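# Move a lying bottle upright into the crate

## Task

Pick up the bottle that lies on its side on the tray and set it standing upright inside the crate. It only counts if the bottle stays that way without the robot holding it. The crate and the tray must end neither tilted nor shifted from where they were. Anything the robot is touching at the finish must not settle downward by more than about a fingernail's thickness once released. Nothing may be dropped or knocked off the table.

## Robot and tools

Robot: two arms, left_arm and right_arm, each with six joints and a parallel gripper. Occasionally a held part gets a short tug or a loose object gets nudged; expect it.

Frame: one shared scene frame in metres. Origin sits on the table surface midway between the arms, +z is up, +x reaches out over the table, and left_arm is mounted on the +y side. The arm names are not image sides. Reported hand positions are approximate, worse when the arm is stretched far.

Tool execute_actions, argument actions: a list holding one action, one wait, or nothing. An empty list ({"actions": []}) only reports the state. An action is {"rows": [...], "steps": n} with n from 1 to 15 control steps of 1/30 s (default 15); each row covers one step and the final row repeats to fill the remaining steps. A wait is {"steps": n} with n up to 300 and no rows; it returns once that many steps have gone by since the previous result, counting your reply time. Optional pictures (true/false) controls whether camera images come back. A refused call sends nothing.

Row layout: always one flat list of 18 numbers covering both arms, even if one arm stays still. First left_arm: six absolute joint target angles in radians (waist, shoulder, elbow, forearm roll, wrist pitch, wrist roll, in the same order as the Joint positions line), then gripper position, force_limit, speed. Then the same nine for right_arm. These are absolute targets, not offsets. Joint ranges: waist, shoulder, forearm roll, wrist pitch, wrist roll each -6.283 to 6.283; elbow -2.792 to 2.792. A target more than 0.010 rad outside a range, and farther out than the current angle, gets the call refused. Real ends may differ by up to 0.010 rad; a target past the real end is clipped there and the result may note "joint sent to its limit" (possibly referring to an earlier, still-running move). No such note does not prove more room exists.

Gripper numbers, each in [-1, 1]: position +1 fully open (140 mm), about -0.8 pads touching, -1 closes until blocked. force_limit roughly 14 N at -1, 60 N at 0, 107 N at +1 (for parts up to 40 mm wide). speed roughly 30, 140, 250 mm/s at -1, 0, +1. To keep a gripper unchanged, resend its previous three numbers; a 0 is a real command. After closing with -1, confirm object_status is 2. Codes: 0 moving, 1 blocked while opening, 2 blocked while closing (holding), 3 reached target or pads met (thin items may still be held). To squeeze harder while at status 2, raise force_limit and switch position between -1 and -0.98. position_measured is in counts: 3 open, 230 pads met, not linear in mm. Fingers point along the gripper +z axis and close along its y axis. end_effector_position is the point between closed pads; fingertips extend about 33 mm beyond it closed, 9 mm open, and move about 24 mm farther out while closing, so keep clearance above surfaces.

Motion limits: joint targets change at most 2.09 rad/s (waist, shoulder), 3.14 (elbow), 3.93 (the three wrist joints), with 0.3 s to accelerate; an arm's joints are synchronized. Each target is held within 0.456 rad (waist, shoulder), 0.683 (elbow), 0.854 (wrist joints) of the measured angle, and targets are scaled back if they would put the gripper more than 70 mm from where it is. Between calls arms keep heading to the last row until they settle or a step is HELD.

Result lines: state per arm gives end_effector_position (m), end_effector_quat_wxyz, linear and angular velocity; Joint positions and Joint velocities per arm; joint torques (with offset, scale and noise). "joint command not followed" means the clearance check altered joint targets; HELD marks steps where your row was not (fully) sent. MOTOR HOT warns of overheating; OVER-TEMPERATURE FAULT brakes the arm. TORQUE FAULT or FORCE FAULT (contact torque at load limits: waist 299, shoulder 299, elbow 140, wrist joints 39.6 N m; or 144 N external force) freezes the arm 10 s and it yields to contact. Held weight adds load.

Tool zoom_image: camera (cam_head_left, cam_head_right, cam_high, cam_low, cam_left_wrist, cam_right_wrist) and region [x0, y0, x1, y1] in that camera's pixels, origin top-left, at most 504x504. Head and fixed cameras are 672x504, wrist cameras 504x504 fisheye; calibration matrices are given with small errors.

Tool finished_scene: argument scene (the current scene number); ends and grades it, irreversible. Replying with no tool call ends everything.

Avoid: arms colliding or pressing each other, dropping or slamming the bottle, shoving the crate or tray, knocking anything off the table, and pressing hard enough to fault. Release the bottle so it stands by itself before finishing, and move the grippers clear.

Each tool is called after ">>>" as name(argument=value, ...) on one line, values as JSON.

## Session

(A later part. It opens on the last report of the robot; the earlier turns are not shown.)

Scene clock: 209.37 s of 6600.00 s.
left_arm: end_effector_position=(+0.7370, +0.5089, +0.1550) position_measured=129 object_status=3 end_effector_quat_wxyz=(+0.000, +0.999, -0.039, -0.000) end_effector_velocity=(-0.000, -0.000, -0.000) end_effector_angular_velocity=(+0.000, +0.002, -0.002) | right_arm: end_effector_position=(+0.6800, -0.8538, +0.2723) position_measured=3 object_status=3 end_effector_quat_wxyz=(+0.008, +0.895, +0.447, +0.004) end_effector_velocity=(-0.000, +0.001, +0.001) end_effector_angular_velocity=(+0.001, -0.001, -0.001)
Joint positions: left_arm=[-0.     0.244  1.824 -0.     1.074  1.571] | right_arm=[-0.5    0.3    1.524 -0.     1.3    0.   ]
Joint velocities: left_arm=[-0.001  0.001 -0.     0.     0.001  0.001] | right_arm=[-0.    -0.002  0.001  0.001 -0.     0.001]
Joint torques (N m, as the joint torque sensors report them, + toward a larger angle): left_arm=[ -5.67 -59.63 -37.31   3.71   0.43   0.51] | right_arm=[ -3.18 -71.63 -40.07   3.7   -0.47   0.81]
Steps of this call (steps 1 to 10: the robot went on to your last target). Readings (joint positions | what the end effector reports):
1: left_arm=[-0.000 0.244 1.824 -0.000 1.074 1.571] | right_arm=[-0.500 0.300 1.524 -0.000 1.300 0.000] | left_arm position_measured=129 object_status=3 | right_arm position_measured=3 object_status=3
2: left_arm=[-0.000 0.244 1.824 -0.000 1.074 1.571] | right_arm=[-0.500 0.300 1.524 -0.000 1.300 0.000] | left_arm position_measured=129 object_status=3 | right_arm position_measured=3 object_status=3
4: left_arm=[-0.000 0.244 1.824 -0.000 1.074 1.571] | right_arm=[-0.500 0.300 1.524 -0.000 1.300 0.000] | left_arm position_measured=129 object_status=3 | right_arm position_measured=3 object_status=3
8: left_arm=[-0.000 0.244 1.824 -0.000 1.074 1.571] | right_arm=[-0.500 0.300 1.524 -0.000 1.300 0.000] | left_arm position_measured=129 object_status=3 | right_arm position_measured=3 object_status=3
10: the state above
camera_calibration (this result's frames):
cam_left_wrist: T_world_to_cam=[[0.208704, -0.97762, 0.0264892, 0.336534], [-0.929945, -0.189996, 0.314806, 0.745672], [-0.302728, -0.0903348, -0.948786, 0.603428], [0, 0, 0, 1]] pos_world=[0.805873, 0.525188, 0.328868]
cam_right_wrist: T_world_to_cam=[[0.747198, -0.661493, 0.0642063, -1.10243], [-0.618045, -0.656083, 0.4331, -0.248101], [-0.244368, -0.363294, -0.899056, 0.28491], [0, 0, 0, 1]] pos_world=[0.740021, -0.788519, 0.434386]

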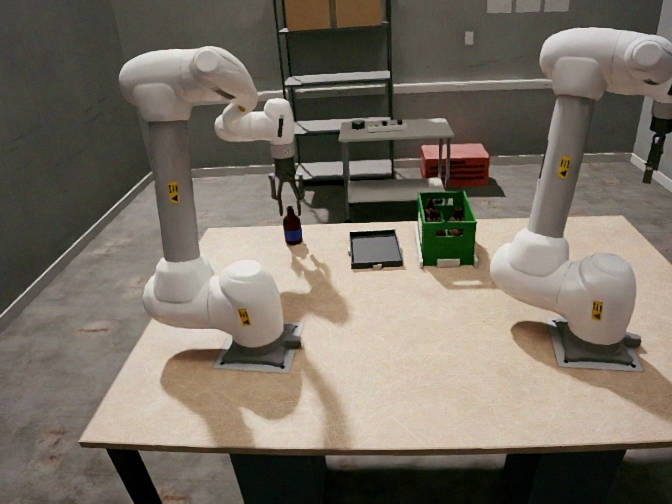

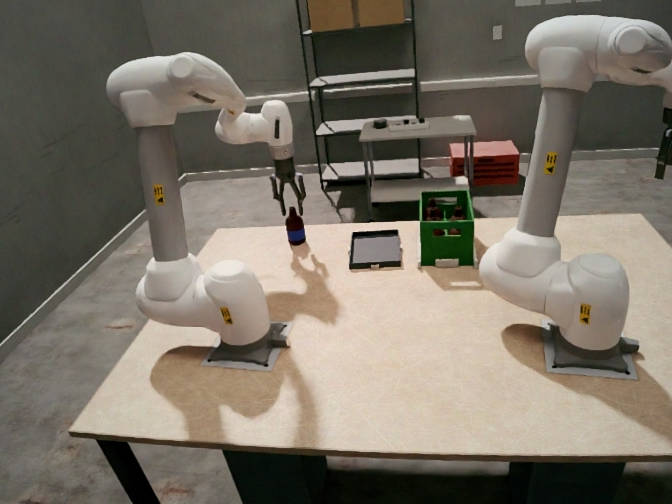

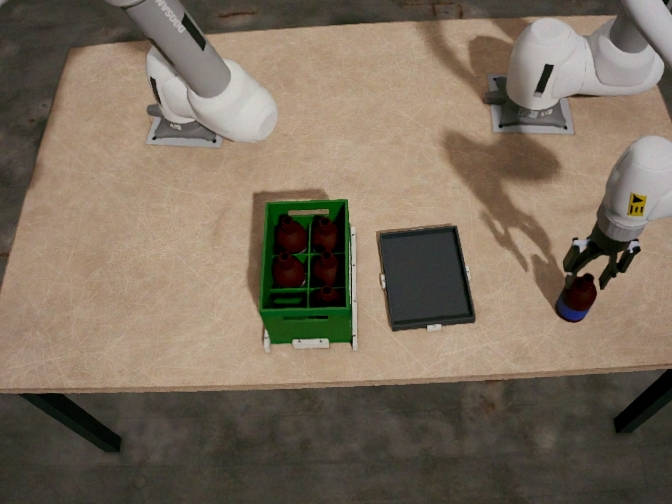

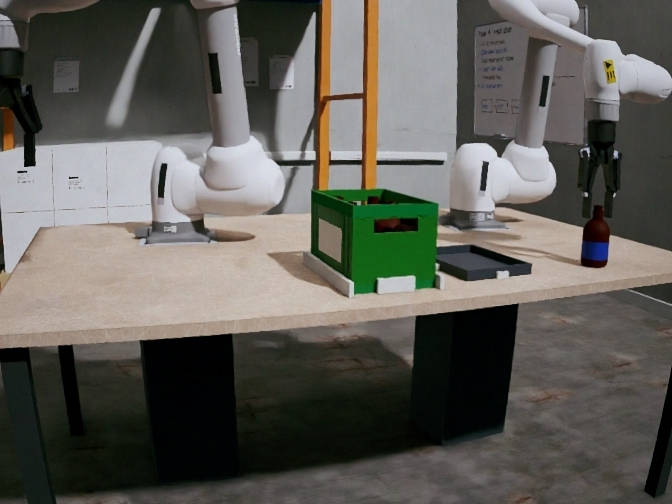

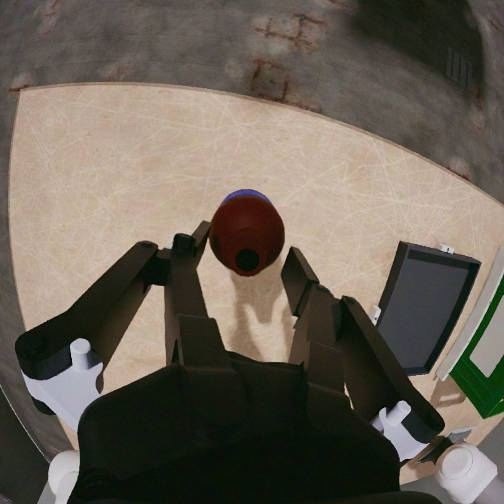

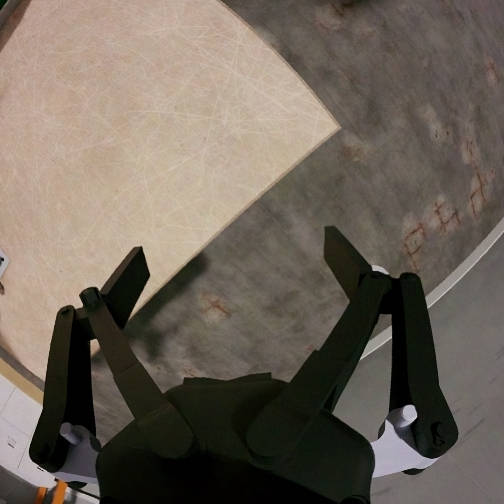

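>>> execute_actions(actions=[{"rows":[[0,0.2406,1.8186,0,1.0824,1.571,0,0.3,0,-0.5,0.3,1.524,0,1.3,0,1,0,0],[0,0.2406,1.8186,0,1.0824,1.571,0,0.3,0,-0.5,0.3,1.524,0,1.3,0,1,0,0],[0,0.2406,1.8186,0,1.0824,1.571,0,0.3,0,-0.5,0.3,1.524,0,1.3,0,1,0,0],[0,0.2406,1.8186,0,1.0824,1.571,-1,0.3,-0.3,-0.5,0.3,1.524,0,1.3,0,1,0,0]]}], pictures=false)

>>> execute_actions(actions=[{"steps":20}])

>>> zoom_image(camera="cam_low", region=[532, 150, 672, 280])

Scene clock: 218.57 s of 6600.00 s.
left_arm: end_effector_position=(+0.7374, +0.5089, +0.1599) position_measured=188 object_status=0 end_effector_quat_wxyz=(-0.000, +0.999, -0.039, +0.000) end_effector_velocity=(+0.000, -0.001, +0.000) end_effector_angular_velocity=(-0.002, -0.001, +0.004) | right_arm: end_effector_position=(+0.6800, -0.8538, +0.2723) position_measured=3 object_status=3 end_effector_quat_wxyz=(+0.008, +0.895, +0.447, +0.004) end_effector_velocity=(+0.000, +0.000, -0.000) end_effector_angular_velocity=(+0.001, -0.001, -0.000)
Joint positions: left_arm=[0.    0.241 1.818 0.    1.082 1.571] | right_arm=[-0.5    0.3    1.524 -0.     1.3    0.   ]
Joint velocities: left_arm=[ 0.    -0.    -0.    -0.003 -0.001 -0.002] | right_arm=[ 0.    -0.     0.     0.002  0.     0.   ]
Joint torques (N m, as the joint torque sensors report them, + toward a larger angle): left_arm=[ -6.7  -54.8  -32.8    2.75   0.06   0.42] | right_arm=[ -3.68 -72.04 -40.19   3.72  -0.37   0.79]
Steps of this call (steps 1 to 15: the robot went on to your last target; steps 16 to 90: nothing new was sent; then 5.70 s passed at rest; steps 91 to 105: all 15 steps of this action). Readings (joint positions | what the end effector reports):
91: left_arm=[-0.000 0.244 1.824 0.000 1.073 1.571] | right_arm=[-0.500 0.300 1.524 -0.000 1.300 0.000] | left_arm position_measured=129 object_status=3 | right_arm position_measured=3 object_status=3
92: left_arm=[-0.000 0.243 1.823 0.000 1.076 1.571] | right_arm=[-0.500 0.300 1.524 -0.000 1.300 0.000] | left_arm position_measured=129 object_status=3 | right_arm position_measured=3 object_status=3
94: left_arm=[-0.000 0.241 1.820 0.000 1.080 1.571] | right_arm=[-0.500 0.300 1.524 -0.000 1.300 0.000] | left_arm position_measured=129 object_status=0 | right_arm position_measured=3 object_status=3
98: left_arm=[-0.000 0.241 1.819 0.000 1.082 1.571] | right_arm=[-0.500 0.300 1.524 0.000 1.300 0.000] | left_arm position_measured=148 object_status=0 | right_arm position_measured=3 object_status=3
105: the state above

Scene clock: 219.23 s of 6600.00 s.
left_arm: end_effector_position=(+0.7374, +0.5089, +0.1599) position_measured=192 object_status=2 end_effector_quat_wxyz=(-0.000, +0.999, -0.039, +0.000) end_effector_velocity=(-0.000, +0.000, -0.001) end_effector_angular_velocity=(+0.001, +0.001, -0.002) | right_arm: end_effector_position=(+0.6800, -0.8538, +0.2723) position_measured=3 object_status=3 end_effector_quat_wxyz=(+0.008, +0.895, +0.447, +0.004) end_effector_velocity=(+0.000, -0.001, +0.001) end_effector_angular_velocity=(-0.002, -0.000, +0.001)
Joint positions: left_arm=[0.    0.241 1.819 0.    1.082 1.571] | right_arm=[-0.5    0.3    1.524 -0.     1.3    0.   ]
Joint velocities: left_arm=[ 0.     0.001  0.001  0.001 -0.001  0.001] | right_arm=[ 0.    -0.    -0.001 -0.002  0.    -0.001]
Joint torques (N m, as the joint torque sensors report them, + toward a larger angle): left_arm=[ -4.73 -51.57 -29.87   2.58  -0.18   0.86] | right_arm=[ -4.06 -71.04 -39.67   3.68  -0.4    0.8 ]
Steps of this call (steps 1 to 15: the robot went on to your last target; steps 16 to 20: nothing new was sent). Readings (joint positions | what the end effector reports):
1: left_arm=[0.000 0.241 1.818 0.000 1.082 1.571] | right_arm=[-0.500 0.300 1.524 -0.000 1.300 0.000] | left_arm position_measured=192 object_status=0 | right_arm position_measured=3 object_status=3
2: left_arm=[0.000 0.241 1.818 0.000 1.082 1.571] | right_arm=[-0.500 0.300 1.524 0.000 1.300 0.000] | left_arm position_measured=192 object_status=0 | right_arm position_measured=3 object_status=3
4: left_arm=[0.000 0.241 1.818 0.000 1.082 1.571] | right_arm=[-0.500 0.300 1.524 -0.000 1.300 0.000] | left_arm position_measured=192 object_status=0 | right_arm position_measured=3 object_status=3
8: left_arm=[0.000 0.241 1.818 0.000 1.082 1.571] | right_arm=[-0.500 0.300 1.524 -0.000 1.300 0.000] | left_arm position_measured=192 object_status=2 | right_arm position_measured=3 object_status=3
20: the state above
All arms were judged still, so your last target was given up. Only a new action makes them travel on or press farther. Fingers that are still opening or closing keep moving.
camera_calibration (this result's frames):
cam_left_wrist: T_world_to_cam=[[0.208726, -0.977616, 0.0264523, 0.336329], [-0.92995, -0.190032, 0.31477, 0.744513], [-0.302698, -0.0903002, -0.948799, 0.608156], [0, 0, 0, 1]] pos_world=[0.806247, 0.525199, 0.33377]
cam_right_wrist: T_world_to_cam=[[0.747198, -0.661493, 0.0642065, -1.10243], [-0.618045, -0.656083, 0.4331, -0.248101], [-0.244368, -0.363294, -0.899056, 0.28491], [0, 0, 0, 1]] pos_world=[0.740021, -0.788519, 0.434386]

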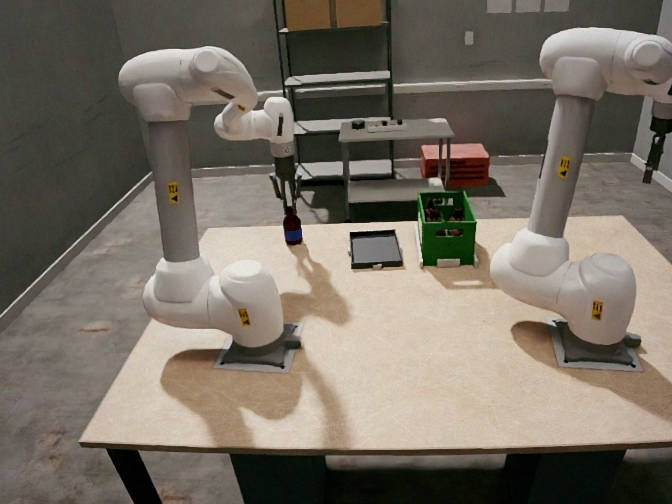

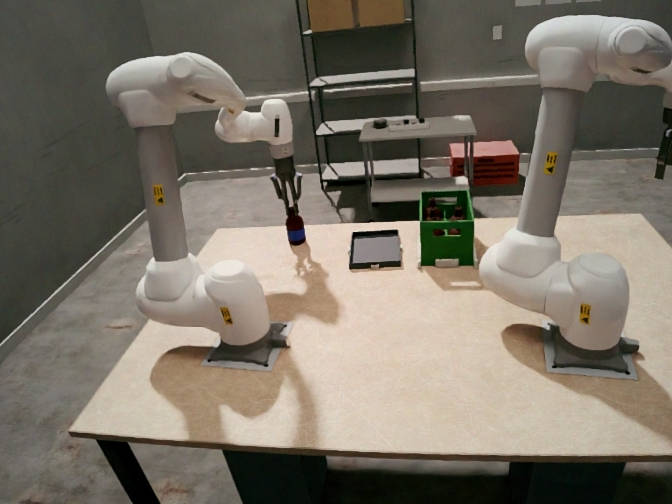

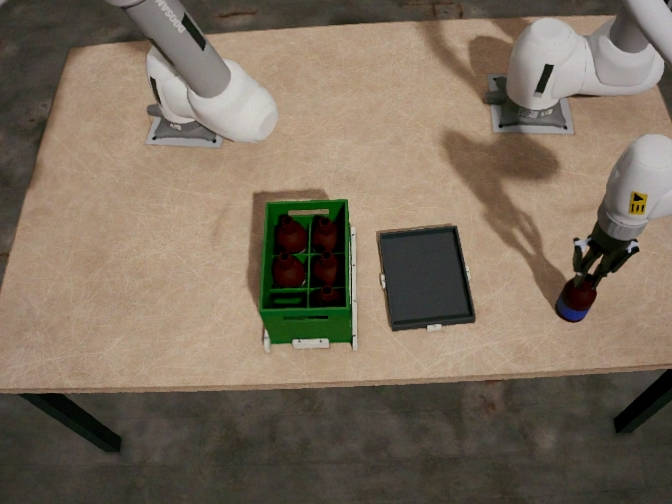

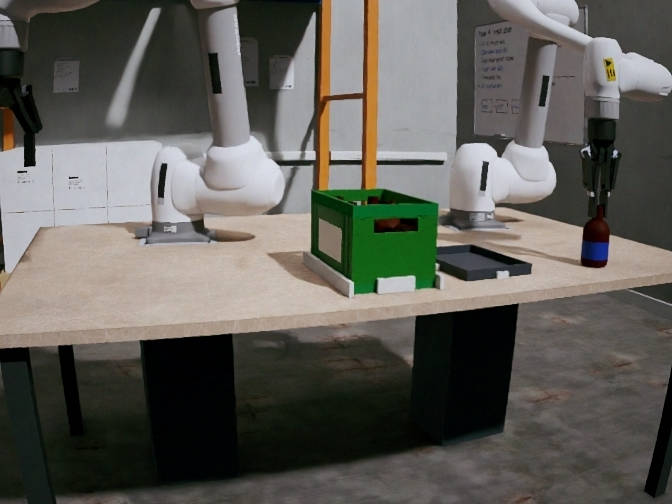

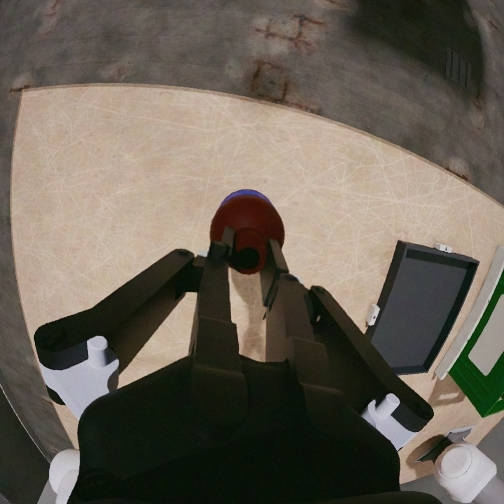

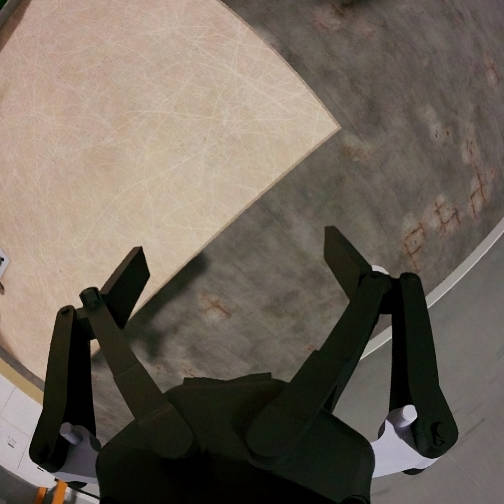

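Region (532, 150, 672, 280) of cam_low's 672x504 image, scaled by 3.600, with more detail than that image has; it fills the top 468 rows of this view, and the rest is white.

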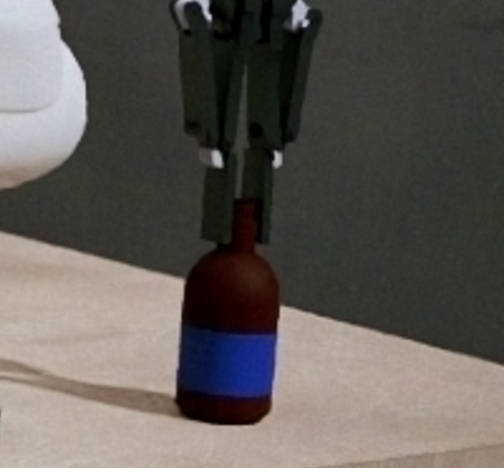

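>>> execute_actions(actions=[{"rows":[[0,0.1329,1.4638,0,1.545,1.571,-1,0.3,-0.3,-0.5,0.3,1.524,0,1.3,0,1,0,0]]}], pictures=false)

>>> execute_actions(actions=[{"steps":10}], pictures=false)

>>> execute_actions(actions=[{"rows":[[-0.734,0.6174,0.8196,0,1.7046,1.547,-1,0.3,-0.3,-0.5,0.3,1.524,0,1.3,0,1,0,0]]}], pictures=false)

>>> execute_actions(actions=[{"steps":50}])

Scene clock: 235.77 s of 6600.00 s.
left_arm: end_effector_position=(+0.7464, +0.5082, +0.3658) position_measured=192 object_status=2 end_effector_quat_wxyz=(+0.000, +0.999, -0.039, -0.000) end_effector_velocity=(-0.061, +0.005, +0.461) end_effector_angular_velocity=(-0.001, +0.001, +0.001) | right_arm: end_effector_position=(+0.6800, -0.8538, +0.2723) position_measured=3 object_status=3 end_effector_quat_wxyz=(+0.008, +0.895, +0.447, +0.004) end_effector_velocity=(-0.000, -0.000, +0.000) end_effector_angular_velocity=(-0.001, +0.001, -0.000)
Joint positions: left_arm=[ 0.     0.155  1.536 -0.     1.451  1.571] | right_arm=[-0.5    0.3    1.524 -0.     1.3    0.   ]
Joint velocities: left_arm=[ 0.    -0.186 -0.613 -0.001  0.8   -0.001] | right_arm=[ 0.    -0.     0.    -0.001 -0.     0.   ]
Joint torques (N m, as the joint torque sensors report them, + toward a larger angle): left_arm=[ -4.62 -61.02 -43.63   3.72   0.32   0.52] | right_arm=[ -3.64 -72.   -40.     3.62  -0.37   0.66]
Steps of this call (steps 1 to 90: nothing new was sent; then 13.03 s passed at rest; steps 91 to 105: all 15 steps of this action). Readings (joint positions | what the end effector reports):
91: left_arm=[0.000 0.241 1.819 -0.000 1.082 1.571] | right_arm=[-0.500 0.300 1.524 -0.000 1.300 0.000] | left_arm position_measured=192 object_status=2 | right_arm position_measured=3 object_status=3
92: left_arm=[0.000 0.239 1.814 -0.000 1.089 1.571] | right_arm=[-0.500 0.300 1.524 -0.000 1.300 0.000] | left_arm position_measured=192 object_status=2 | right_arm position_measured=3 object_status=3
94: left_arm=[0.000 0.227 1.773 -0.001 1.142 1.571] | right_arm=[-0.500 0.300 1.524 -0.000 1.300 0.000] | left_arm position_measured=192 object_status=2 | right_arm position_measured=3 object_status=3
98: left_arm=[0.000 0.200 1.684 -0.000 1.259 1.571] | right_arm=[-0.500 0.300 1.524 0.000 1.300 0.000] | left_arm position_measured=192 object_status=2 | right_arm position_measured=3 object_status=3
105: the state above

Scene clock: 236.10 s of 6600.00 s.
left_arm: end_effector_position=(+0.7369, +0.5090, +0.4198) position_measured=192 object_status=2 end_effector_quat_wxyz=(-0.000, +0.999, -0.039, -0.000) end_effector_velocity=(-0.000, +0.001, +0.003) end_effector_angular_velocity=(+0.001, -0.001, -0.001) | right_arm: end_effector_position=(+0.6800, -0.8538, +0.2723) position_measured=3 object_status=3 end_effector_quat_wxyz=(+0.008, +0.895, +0.447, +0.004) end_effector_velocity=(+0.000, -0.001, +0.001) end_effector_angular_velocity=(-0.002, +0.000, +0.001)
Joint positions: left_arm=[0.    0.133 1.464 0.    1.545 1.571] | right_arm=[-0.5    0.3    1.524 -0.     1.3    0.   ]
Joint velocities: left_arm=[ 0.001 -0.001 -0.004  0.001  0.004  0.002] | right_arm=[-0.    -0.    -0.001 -0.002  0.    -0.   ]
Joint torques (N m, as the joint torque sensors report them, + toward a larger angle): left_arm=[ -6.08 -55.84 -43.87   3.96   0.36   0.32] | right_arm=[ -3.44 -72.2  -39.93   3.71  -0.4    0.86]
Steps of this call (steps 1 to 10: the robot went on to your last target). Readings (joint positions | what the end effector reports):
1: left_arm=[0.000 0.148 1.515 -0.000 1.478 1.571] | right_arm=[-0.500 0.300 1.524 0.000 1.300 0.000] | left_arm position_measured=192 object_status=2 | right_arm position_measured=3 object_status=3
2: left_arm=[0.000 0.143 1.496 -0.000 1.503 1.571] | right_arm=[-0.500 0.300 1.524 -0.000 1.300 0.000] | left_arm position_measured=192 object_status=2 | right_arm position_measured=3 object_status=3
4: left_arm=[0.000 0.135 1.471 0.000 1.534 1.571] | right_arm=[-0.500 0.300 1.524 -0.000 1.300 0.000] | left_arm position_measured=192 object_status=2 | right_arm position_measured=3 object_status=3
8: left_arm=[0.000 0.133 1.465 0.000 1.544 1.571] | right_arm=[-0.500 0.300 1.524 0.000 1.300 0.000] | left_arm position_measured=192 object_status=2 | right_arm position_measured=3 object_status=3
10: the state above

Scene clock: 236.60 s of 6600.00 s.
left_arm: end_effector_position=(+0.8302, +0.3348, +0.4298) position_measured=192 object_status=2 end_effector_quat_wxyz=(+0.000, +0.990, -0.144, +0.001) end_effector_velocity=(+0.097, -0.437, -0.009) end_effector_angular_velocity=(+0.002, +0.004, -0.495) | right_arm: end_effector_position=(+0.6800, -0.8538, +0.2723) position_measured=3 object_status=3 end_effector_quat_wxyz=(+0.008, +0.895, +0.447, +0.004) end_effector_velocity=(-0.001, +0.001, -0.002) end_effector_angular_velocity=(+0.002, +0.003, +0.000)
Joint positions: left_arm=[-0.22   0.327  1.203  0.     1.61   1.561] | right_arm=[-0.5    0.3    1.524 -0.     1.3    0.   ]
Joint velocities: left_arm=[-0.513  0.353 -0.463  0.001  0.114 -0.018] | right_arm=[ 0.     0.001  0.003  0.     0.    -0.   ]
Joint torques (N m, as the joint torque sensors report them, + toward a larger angle): left_arm=[ -5.55 -78.08 -44.33   3.81   0.14   0.72] | right_arm=[ -3.74 -71.5  -40.16   3.74  -0.43   0.77]
Steps of this call (steps 1 to 15: all 15 steps of this action). Readings (joint positions | what the end effector reports):
1: left_arm=[-0.000 0.133 1.464 0.000 1.545 1.571] | right_arm=[-0.500 0.300 1.524 -0.000 1.300 0.000] | left_arm position_measured=192 object_status=2 | right_arm position_measured=3 object_status=3
2: left_arm=[-0.003 0.136 1.459 0.000 1.546 1.571] | right_arm=[-0.500 0.300 1.524 -0.000 1.300 0.000] | left_arm position_measured=192 object_status=2 | right_arm position_measured=3 object_status=3
4: left_arm=[-0.032 0.165 1.418 0.000 1.556 1.569] | right_arm=[-0.500 0.300 1.524 -0.000 1.300 0.000] | left_arm position_measured=192 object_status=2 | right_arm position_measured=3 object_status=3
8: left_arm=[-0.101 0.232 1.328 0.000 1.579 1.566] | right_arm=[-0.500 0.300 1.524 -0.000 1.300 0.000] | left_arm position_measured=192 object_status=2 | right_arm position_measured=3 object_status=3
15: the state above

Scene clock: 238.27 s of 6600.00 s.
left_arm: end_effector_position=(+0.7487, -0.1142, +0.4001) position_measured=192 object_status=2 end_effector_quat_wxyz=(-0.000, +0.923, -0.384, -0.000) end_effector_velocity=(+0.000, -0.000, +0.000) end_effector_angular_velocity=(-0.001, -0.001, +0.000) | right_arm: end_effector_position=(+0.6800, -0.8538, +0.2723) position_measured=3 object_status=3 end_effector_quat_wxyz=(+0.008, +0.895, +0.447, +0.004) end_effector_velocity=(-0.001, -0.001, -0.001) end_effector_angular_velocity=(-0.002, +0.003, +0.001)
Joint positions: left_arm=[-0.734  0.617  0.82   0.     1.705  1.547] | right_arm=[-0.5    0.3    1.524 -0.     1.3    0.   ]
Joint velocities: left_arm=[ 0.    -0.     0.001 -0.    -0.002 -0.   ] | right_arm=[ 0.     0.     0.001 -0.003 -0.    -0.   ]
Joint torques (N m, as the joint torque sensors report them, + toward a larger angle): left_arm=[  -3.17 -102.55  -43.6     4.19    0.5     0.64] | right_arm=[ -2.93 -72.31 -39.88   3.75  -0.4    0.77]
Steps of this call (steps 1 to 50: the robot went on to your last target). Readings (joint positions | what the end effector reports):
1: left_arm=[-0.238 0.339 1.188 0.000 1.613 1.561] | right_arm=[-0.500 0.300 1.524 -0.000 1.300 0.000] | left_arm position_measured=192 object_status=2 | right_arm position_measured=3 object_status=3
2: left_arm=[-0.255 0.350 1.173 0.000 1.617 1.560] | right_arm=[-0.500 0.300 1.524 0.000 1.300 0.000] | left_arm position_measured=192 object_status=2 | right_arm position_measured=3 object_status=3
4: left_arm=[-0.290 0.371 1.145 0.000 1.624 1.559] | right_arm=[-0.500 0.300 1.524 -0.000 1.300 0.000] | left_arm position_measured=192 object_status=2 | right_arm position_measured=3 object_status=3
8: left_arm=[-0.360 0.410 1.094 0.000 1.637 1.557] | right_arm=[-0.500 0.300 1.524 0.000 1.300 0.000] | left_arm position_measured=192 object_status=2 | right_arm position_measured=3 object_status=3
50: the state above
camera_calibration (this result's frames):
cam_left_wrist: T_world_to_cam=[[-0.478931, -0.877453, 0.026479, 0.244647], [-0.829105, 0.462042, 0.314805, 0.559943], [-0.288461, 0.128816, -0.948787, 0.797599], [0, 0, 0, 1]] pos_world=[0.811497, -0.146794, 0.574]
cam_right_wrist: T_world_to_cam=[[0.747198, -0.661493, 0.0642065, -1.10243], [-0.618045, -0.656083, 0.4331, -0.248101], [-0.244368, -0.363294, -0.899056, 0.28491], [0, 0, 0, 1]] pos_world=[0.740021, -0.788519, 0.434386]

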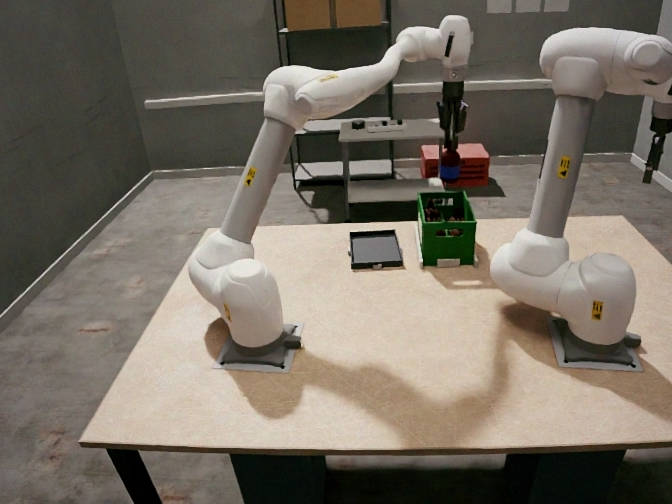

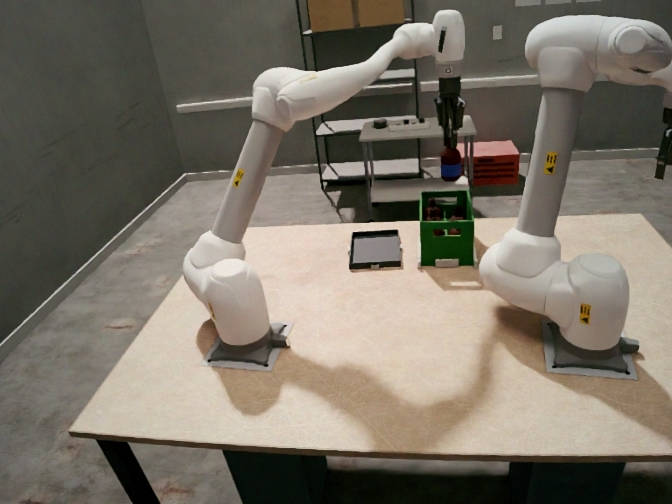

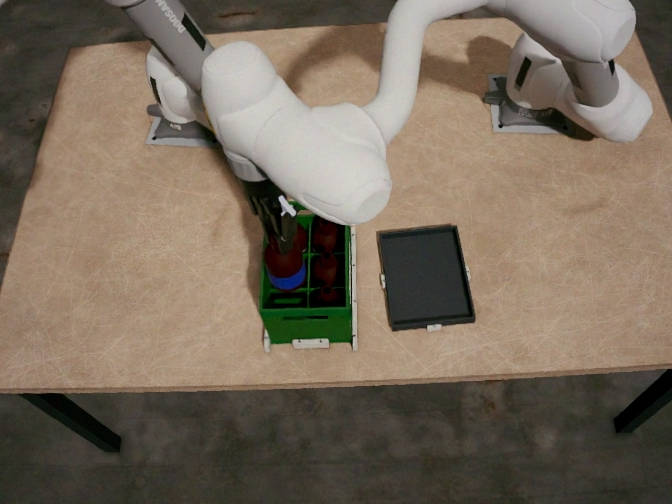

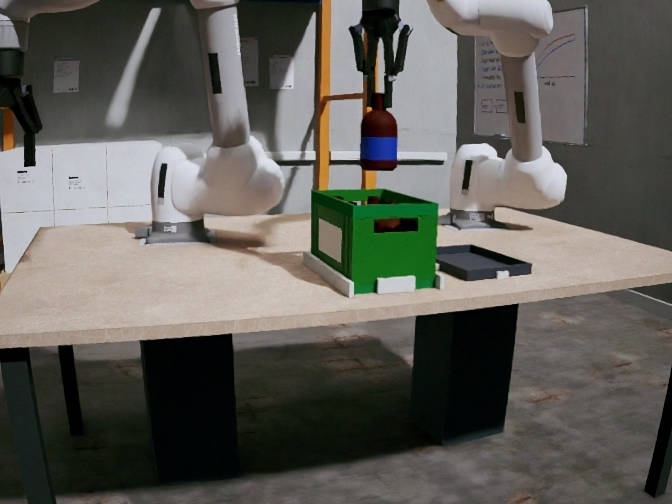

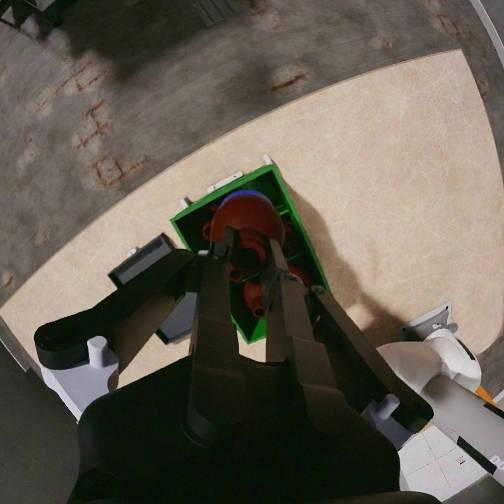

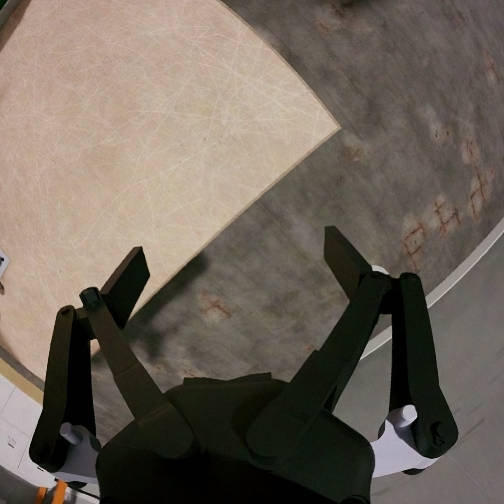

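>>> zoom_image(camera="cam_high", region=[250, 230, 370, 350])

>>> zoom_image(camera="cam_head_left", region=[400, 140, 500, 240])

>>> zoom_image(camera="cam_left_wrist", region=[160, 150, 340, 330])

Region (250, 230, 370, 350) of cam_high's 672x504 image, scaled by 4.200, with more detail than that image has.

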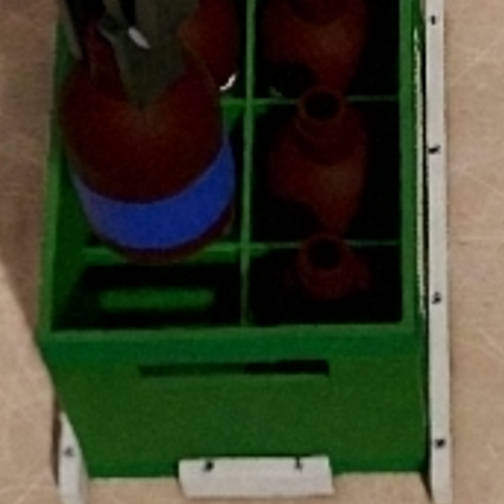

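Region (400, 140, 500, 240) of cam_head_left's 672x504 image, scaled by 5.040, with more detail than that image has.

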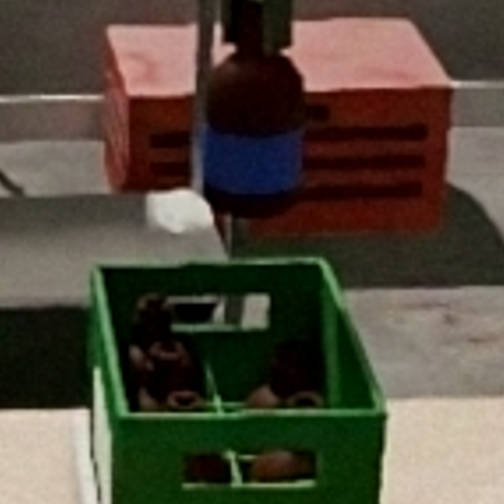

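Region (160, 150, 340, 330) of cam_left_wrist's 504x504 image, scaled by 2.800, with more detail than that image has.

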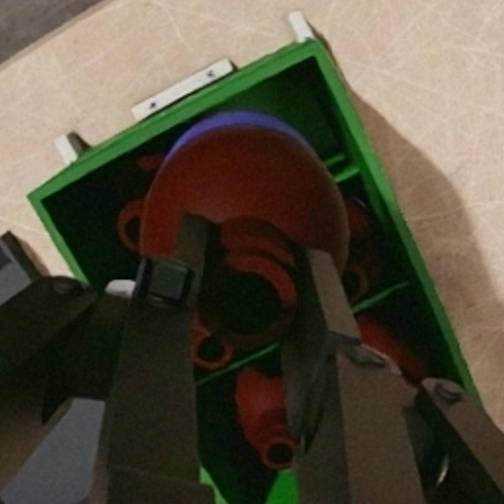

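>>> execute_actions(actions=[{"rows":[[-0.7425,0.6286,0.8822,0,1.6308,1.547,-1,0.3,-0.3,-0.5,0.3,1.524,0,1.3,0,1,0,0]]}])

>>> zoom_image(camera="cam_high", region=[250, 230, 370, 350])

>>> zoom_image(camera="cam_head_left", region=[400, 140, 500, 240])

>>> zoom_image(camera="cam_low", region=[300, 110, 450, 260])

Scene clock: 263.47 s of 6600.00 s.
left_arm: end_effector_position=(+0.7498, -0.1268, +0.3550) position_measured=192 object_status=2 end_effector_quat_wxyz=(+0.000, +0.922, -0.388, +0.000) end_effector_velocity=(+0.000, +0.000, -0.002) end_effector_angular_velocity=(+0.001, +0.002, +0.002) | right_arm: end_effector_position=(+0.6800, -0.8538, +0.2723) position_measured=3 object_status=3 end_effector_quat_wxyz=(+0.008, +0.895, +0.447, +0.004) end_effector_velocity=(-0.000, +0.001, -0.001) end_effector_angular_velocity=(+0.001, +0.001, +0.000)
Joint positions: left_arm=[-0.742  0.629  0.882 -0.     1.631  1.547] | right_arm=[-0.5    0.3    1.524 -0.     1.3    0.   ]
Joint velocities: left_arm=[ 0.     0.001  0.001 -0.    -0.001 -0.002] | right_arm=[-0.     0.     0.001  0.001  0.    -0.   ]
Joint torques (N m, as the joint torque sensors report them, + toward a larger angle): left_arm=[  -3.93 -105.99  -44.43    3.89    0.26    0.42] | right_arm=[ -3.85 -71.66 -40.18   3.63  -0.42   0.73]
Steps of this call (steps 1 to 15: the robot went on to your last target; steps 16 to 90: nothing new was sent; then 21.70 s passed at rest; steps 91 to 105: all 15 steps of this action). Readings (joint positions | what the end effector reports):
91: left_arm=[-0.734 0.617 0.820 0.000 1.705 1.547] | right_arm=[-0.500 0.300 1.524 -0.000 1.300 0.000] | left_arm position_measured=192 object_status=2 | right_arm position_measured=3 object_status=3
92: left_arm=[-0.735 0.618 0.824 0.000 1.699 1.547] | right_arm=[-0.500 0.300 1.524 -0.000 1.300 0.000] | left_arm position_measured=192 object_status=2 | right_arm position_measured=3 object_status=3
94: left_arm=[-0.739 0.624 0.858 -0.000 1.659 1.547] | right_arm=[-0.500 0.300 1.524 -0.000 1.300 0.000] | left_arm position_measured=192 object_status=2 | right_arm position_measured=3 object_status=3
98: left_arm=[-0.742 0.628 0.881 -0.000 1.633 1.547] | right_arm=[-0.500 0.300 1.524 -0.000 1.300 0.000] | left_arm position_measured=192 object_status=2 | right_arm position_measured=3 object_status=3
105: the state above
camera_calibration (this result's frames):
cam_left_wrist: T_world_to_cam=[[-0.486377, -0.873347, 0.0265206, 0.241424], [-0.825156, 0.469097, 0.314749, 0.578804], [-0.287325, 0.131203, -0.948805, 0.756268], [0, 0, 0, 1]] pos_world=[0.812321, -0.159893, 0.52897]
cam_right_wrist: T_world_to_cam=[[0.747198, -0.661493, 0.0642064, -1.10243], [-0.618045, -0.656083, 0.4331, -0.248101], [-0.244368, -0.363294, -0.899056, 0.28491], [0, 0, 0, 1]] pos_world=[0.740021, -0.788519, 0.434386]

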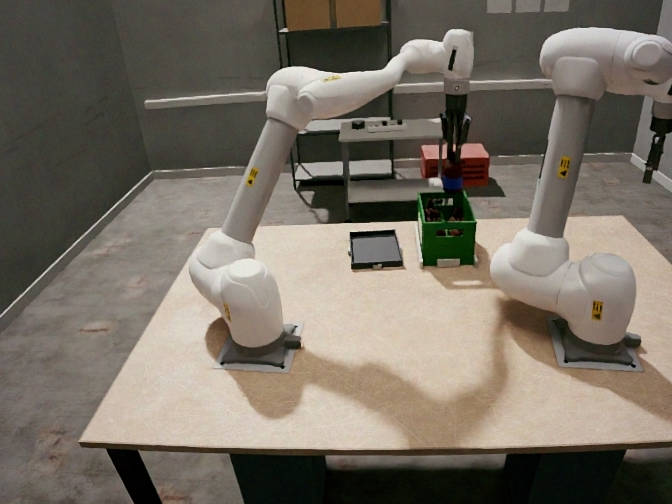

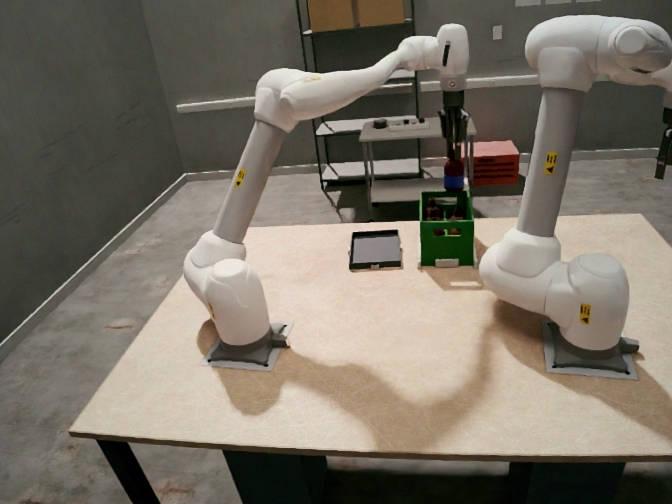

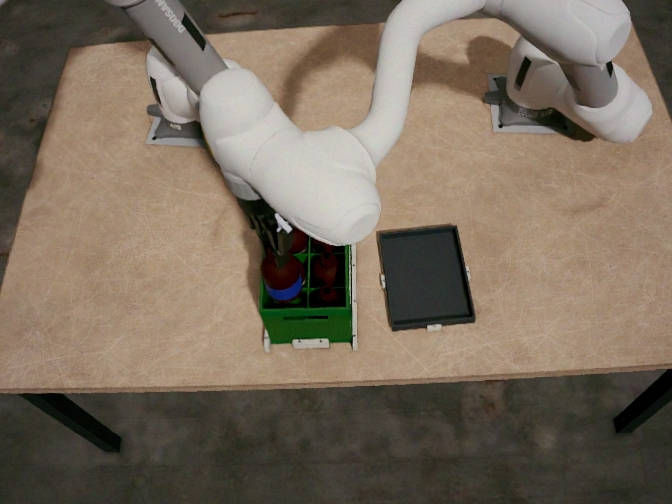

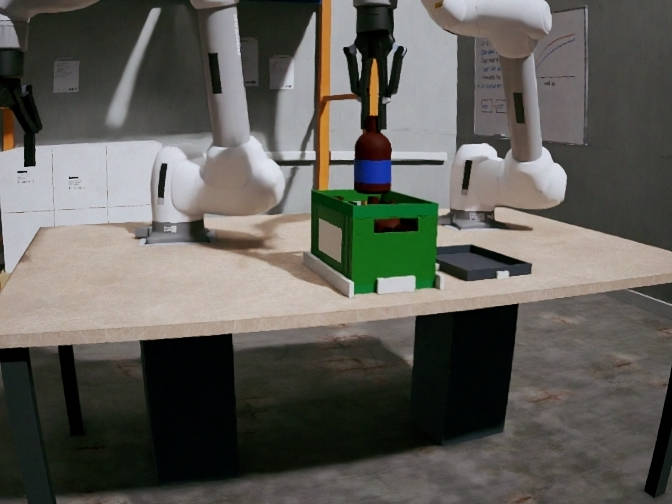

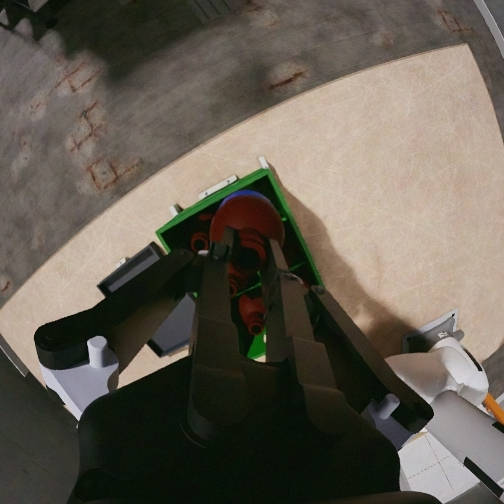

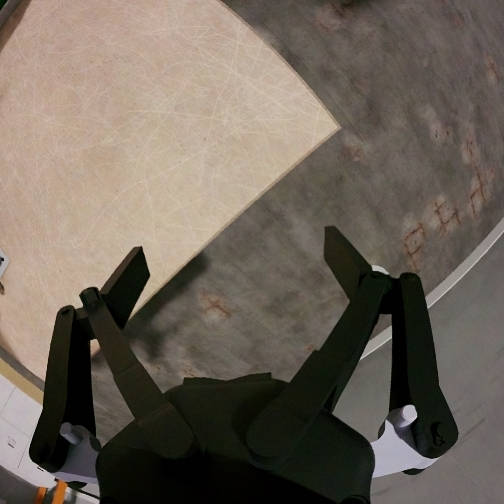

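Region (250, 230, 370, 350) of cam_high's 672x504 image, scaled by 4.200, with more detail than that image has.

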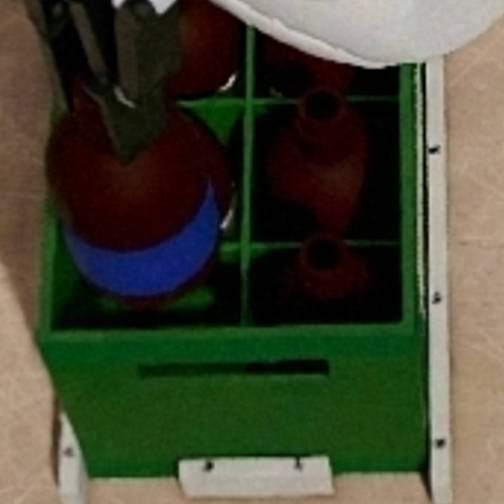

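Region (400, 140, 500, 240) of cam_head_left's 672x504 image, scaled by 5.040, with more detail than that image has.

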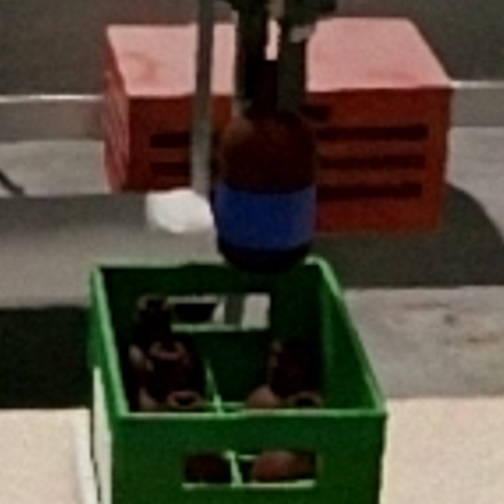

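Region (300, 110, 450, 260) of cam_low's 672x504 image, scaled by 3.360, with more detail than that image has.

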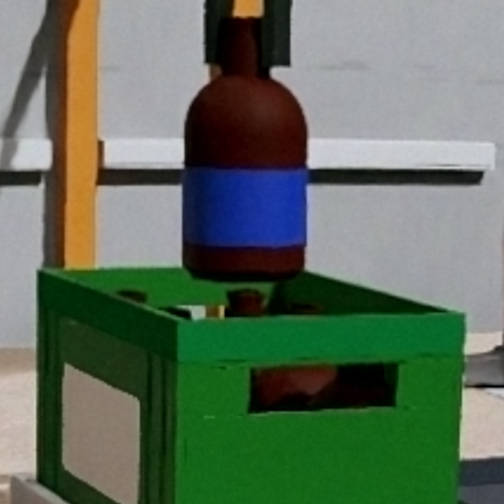

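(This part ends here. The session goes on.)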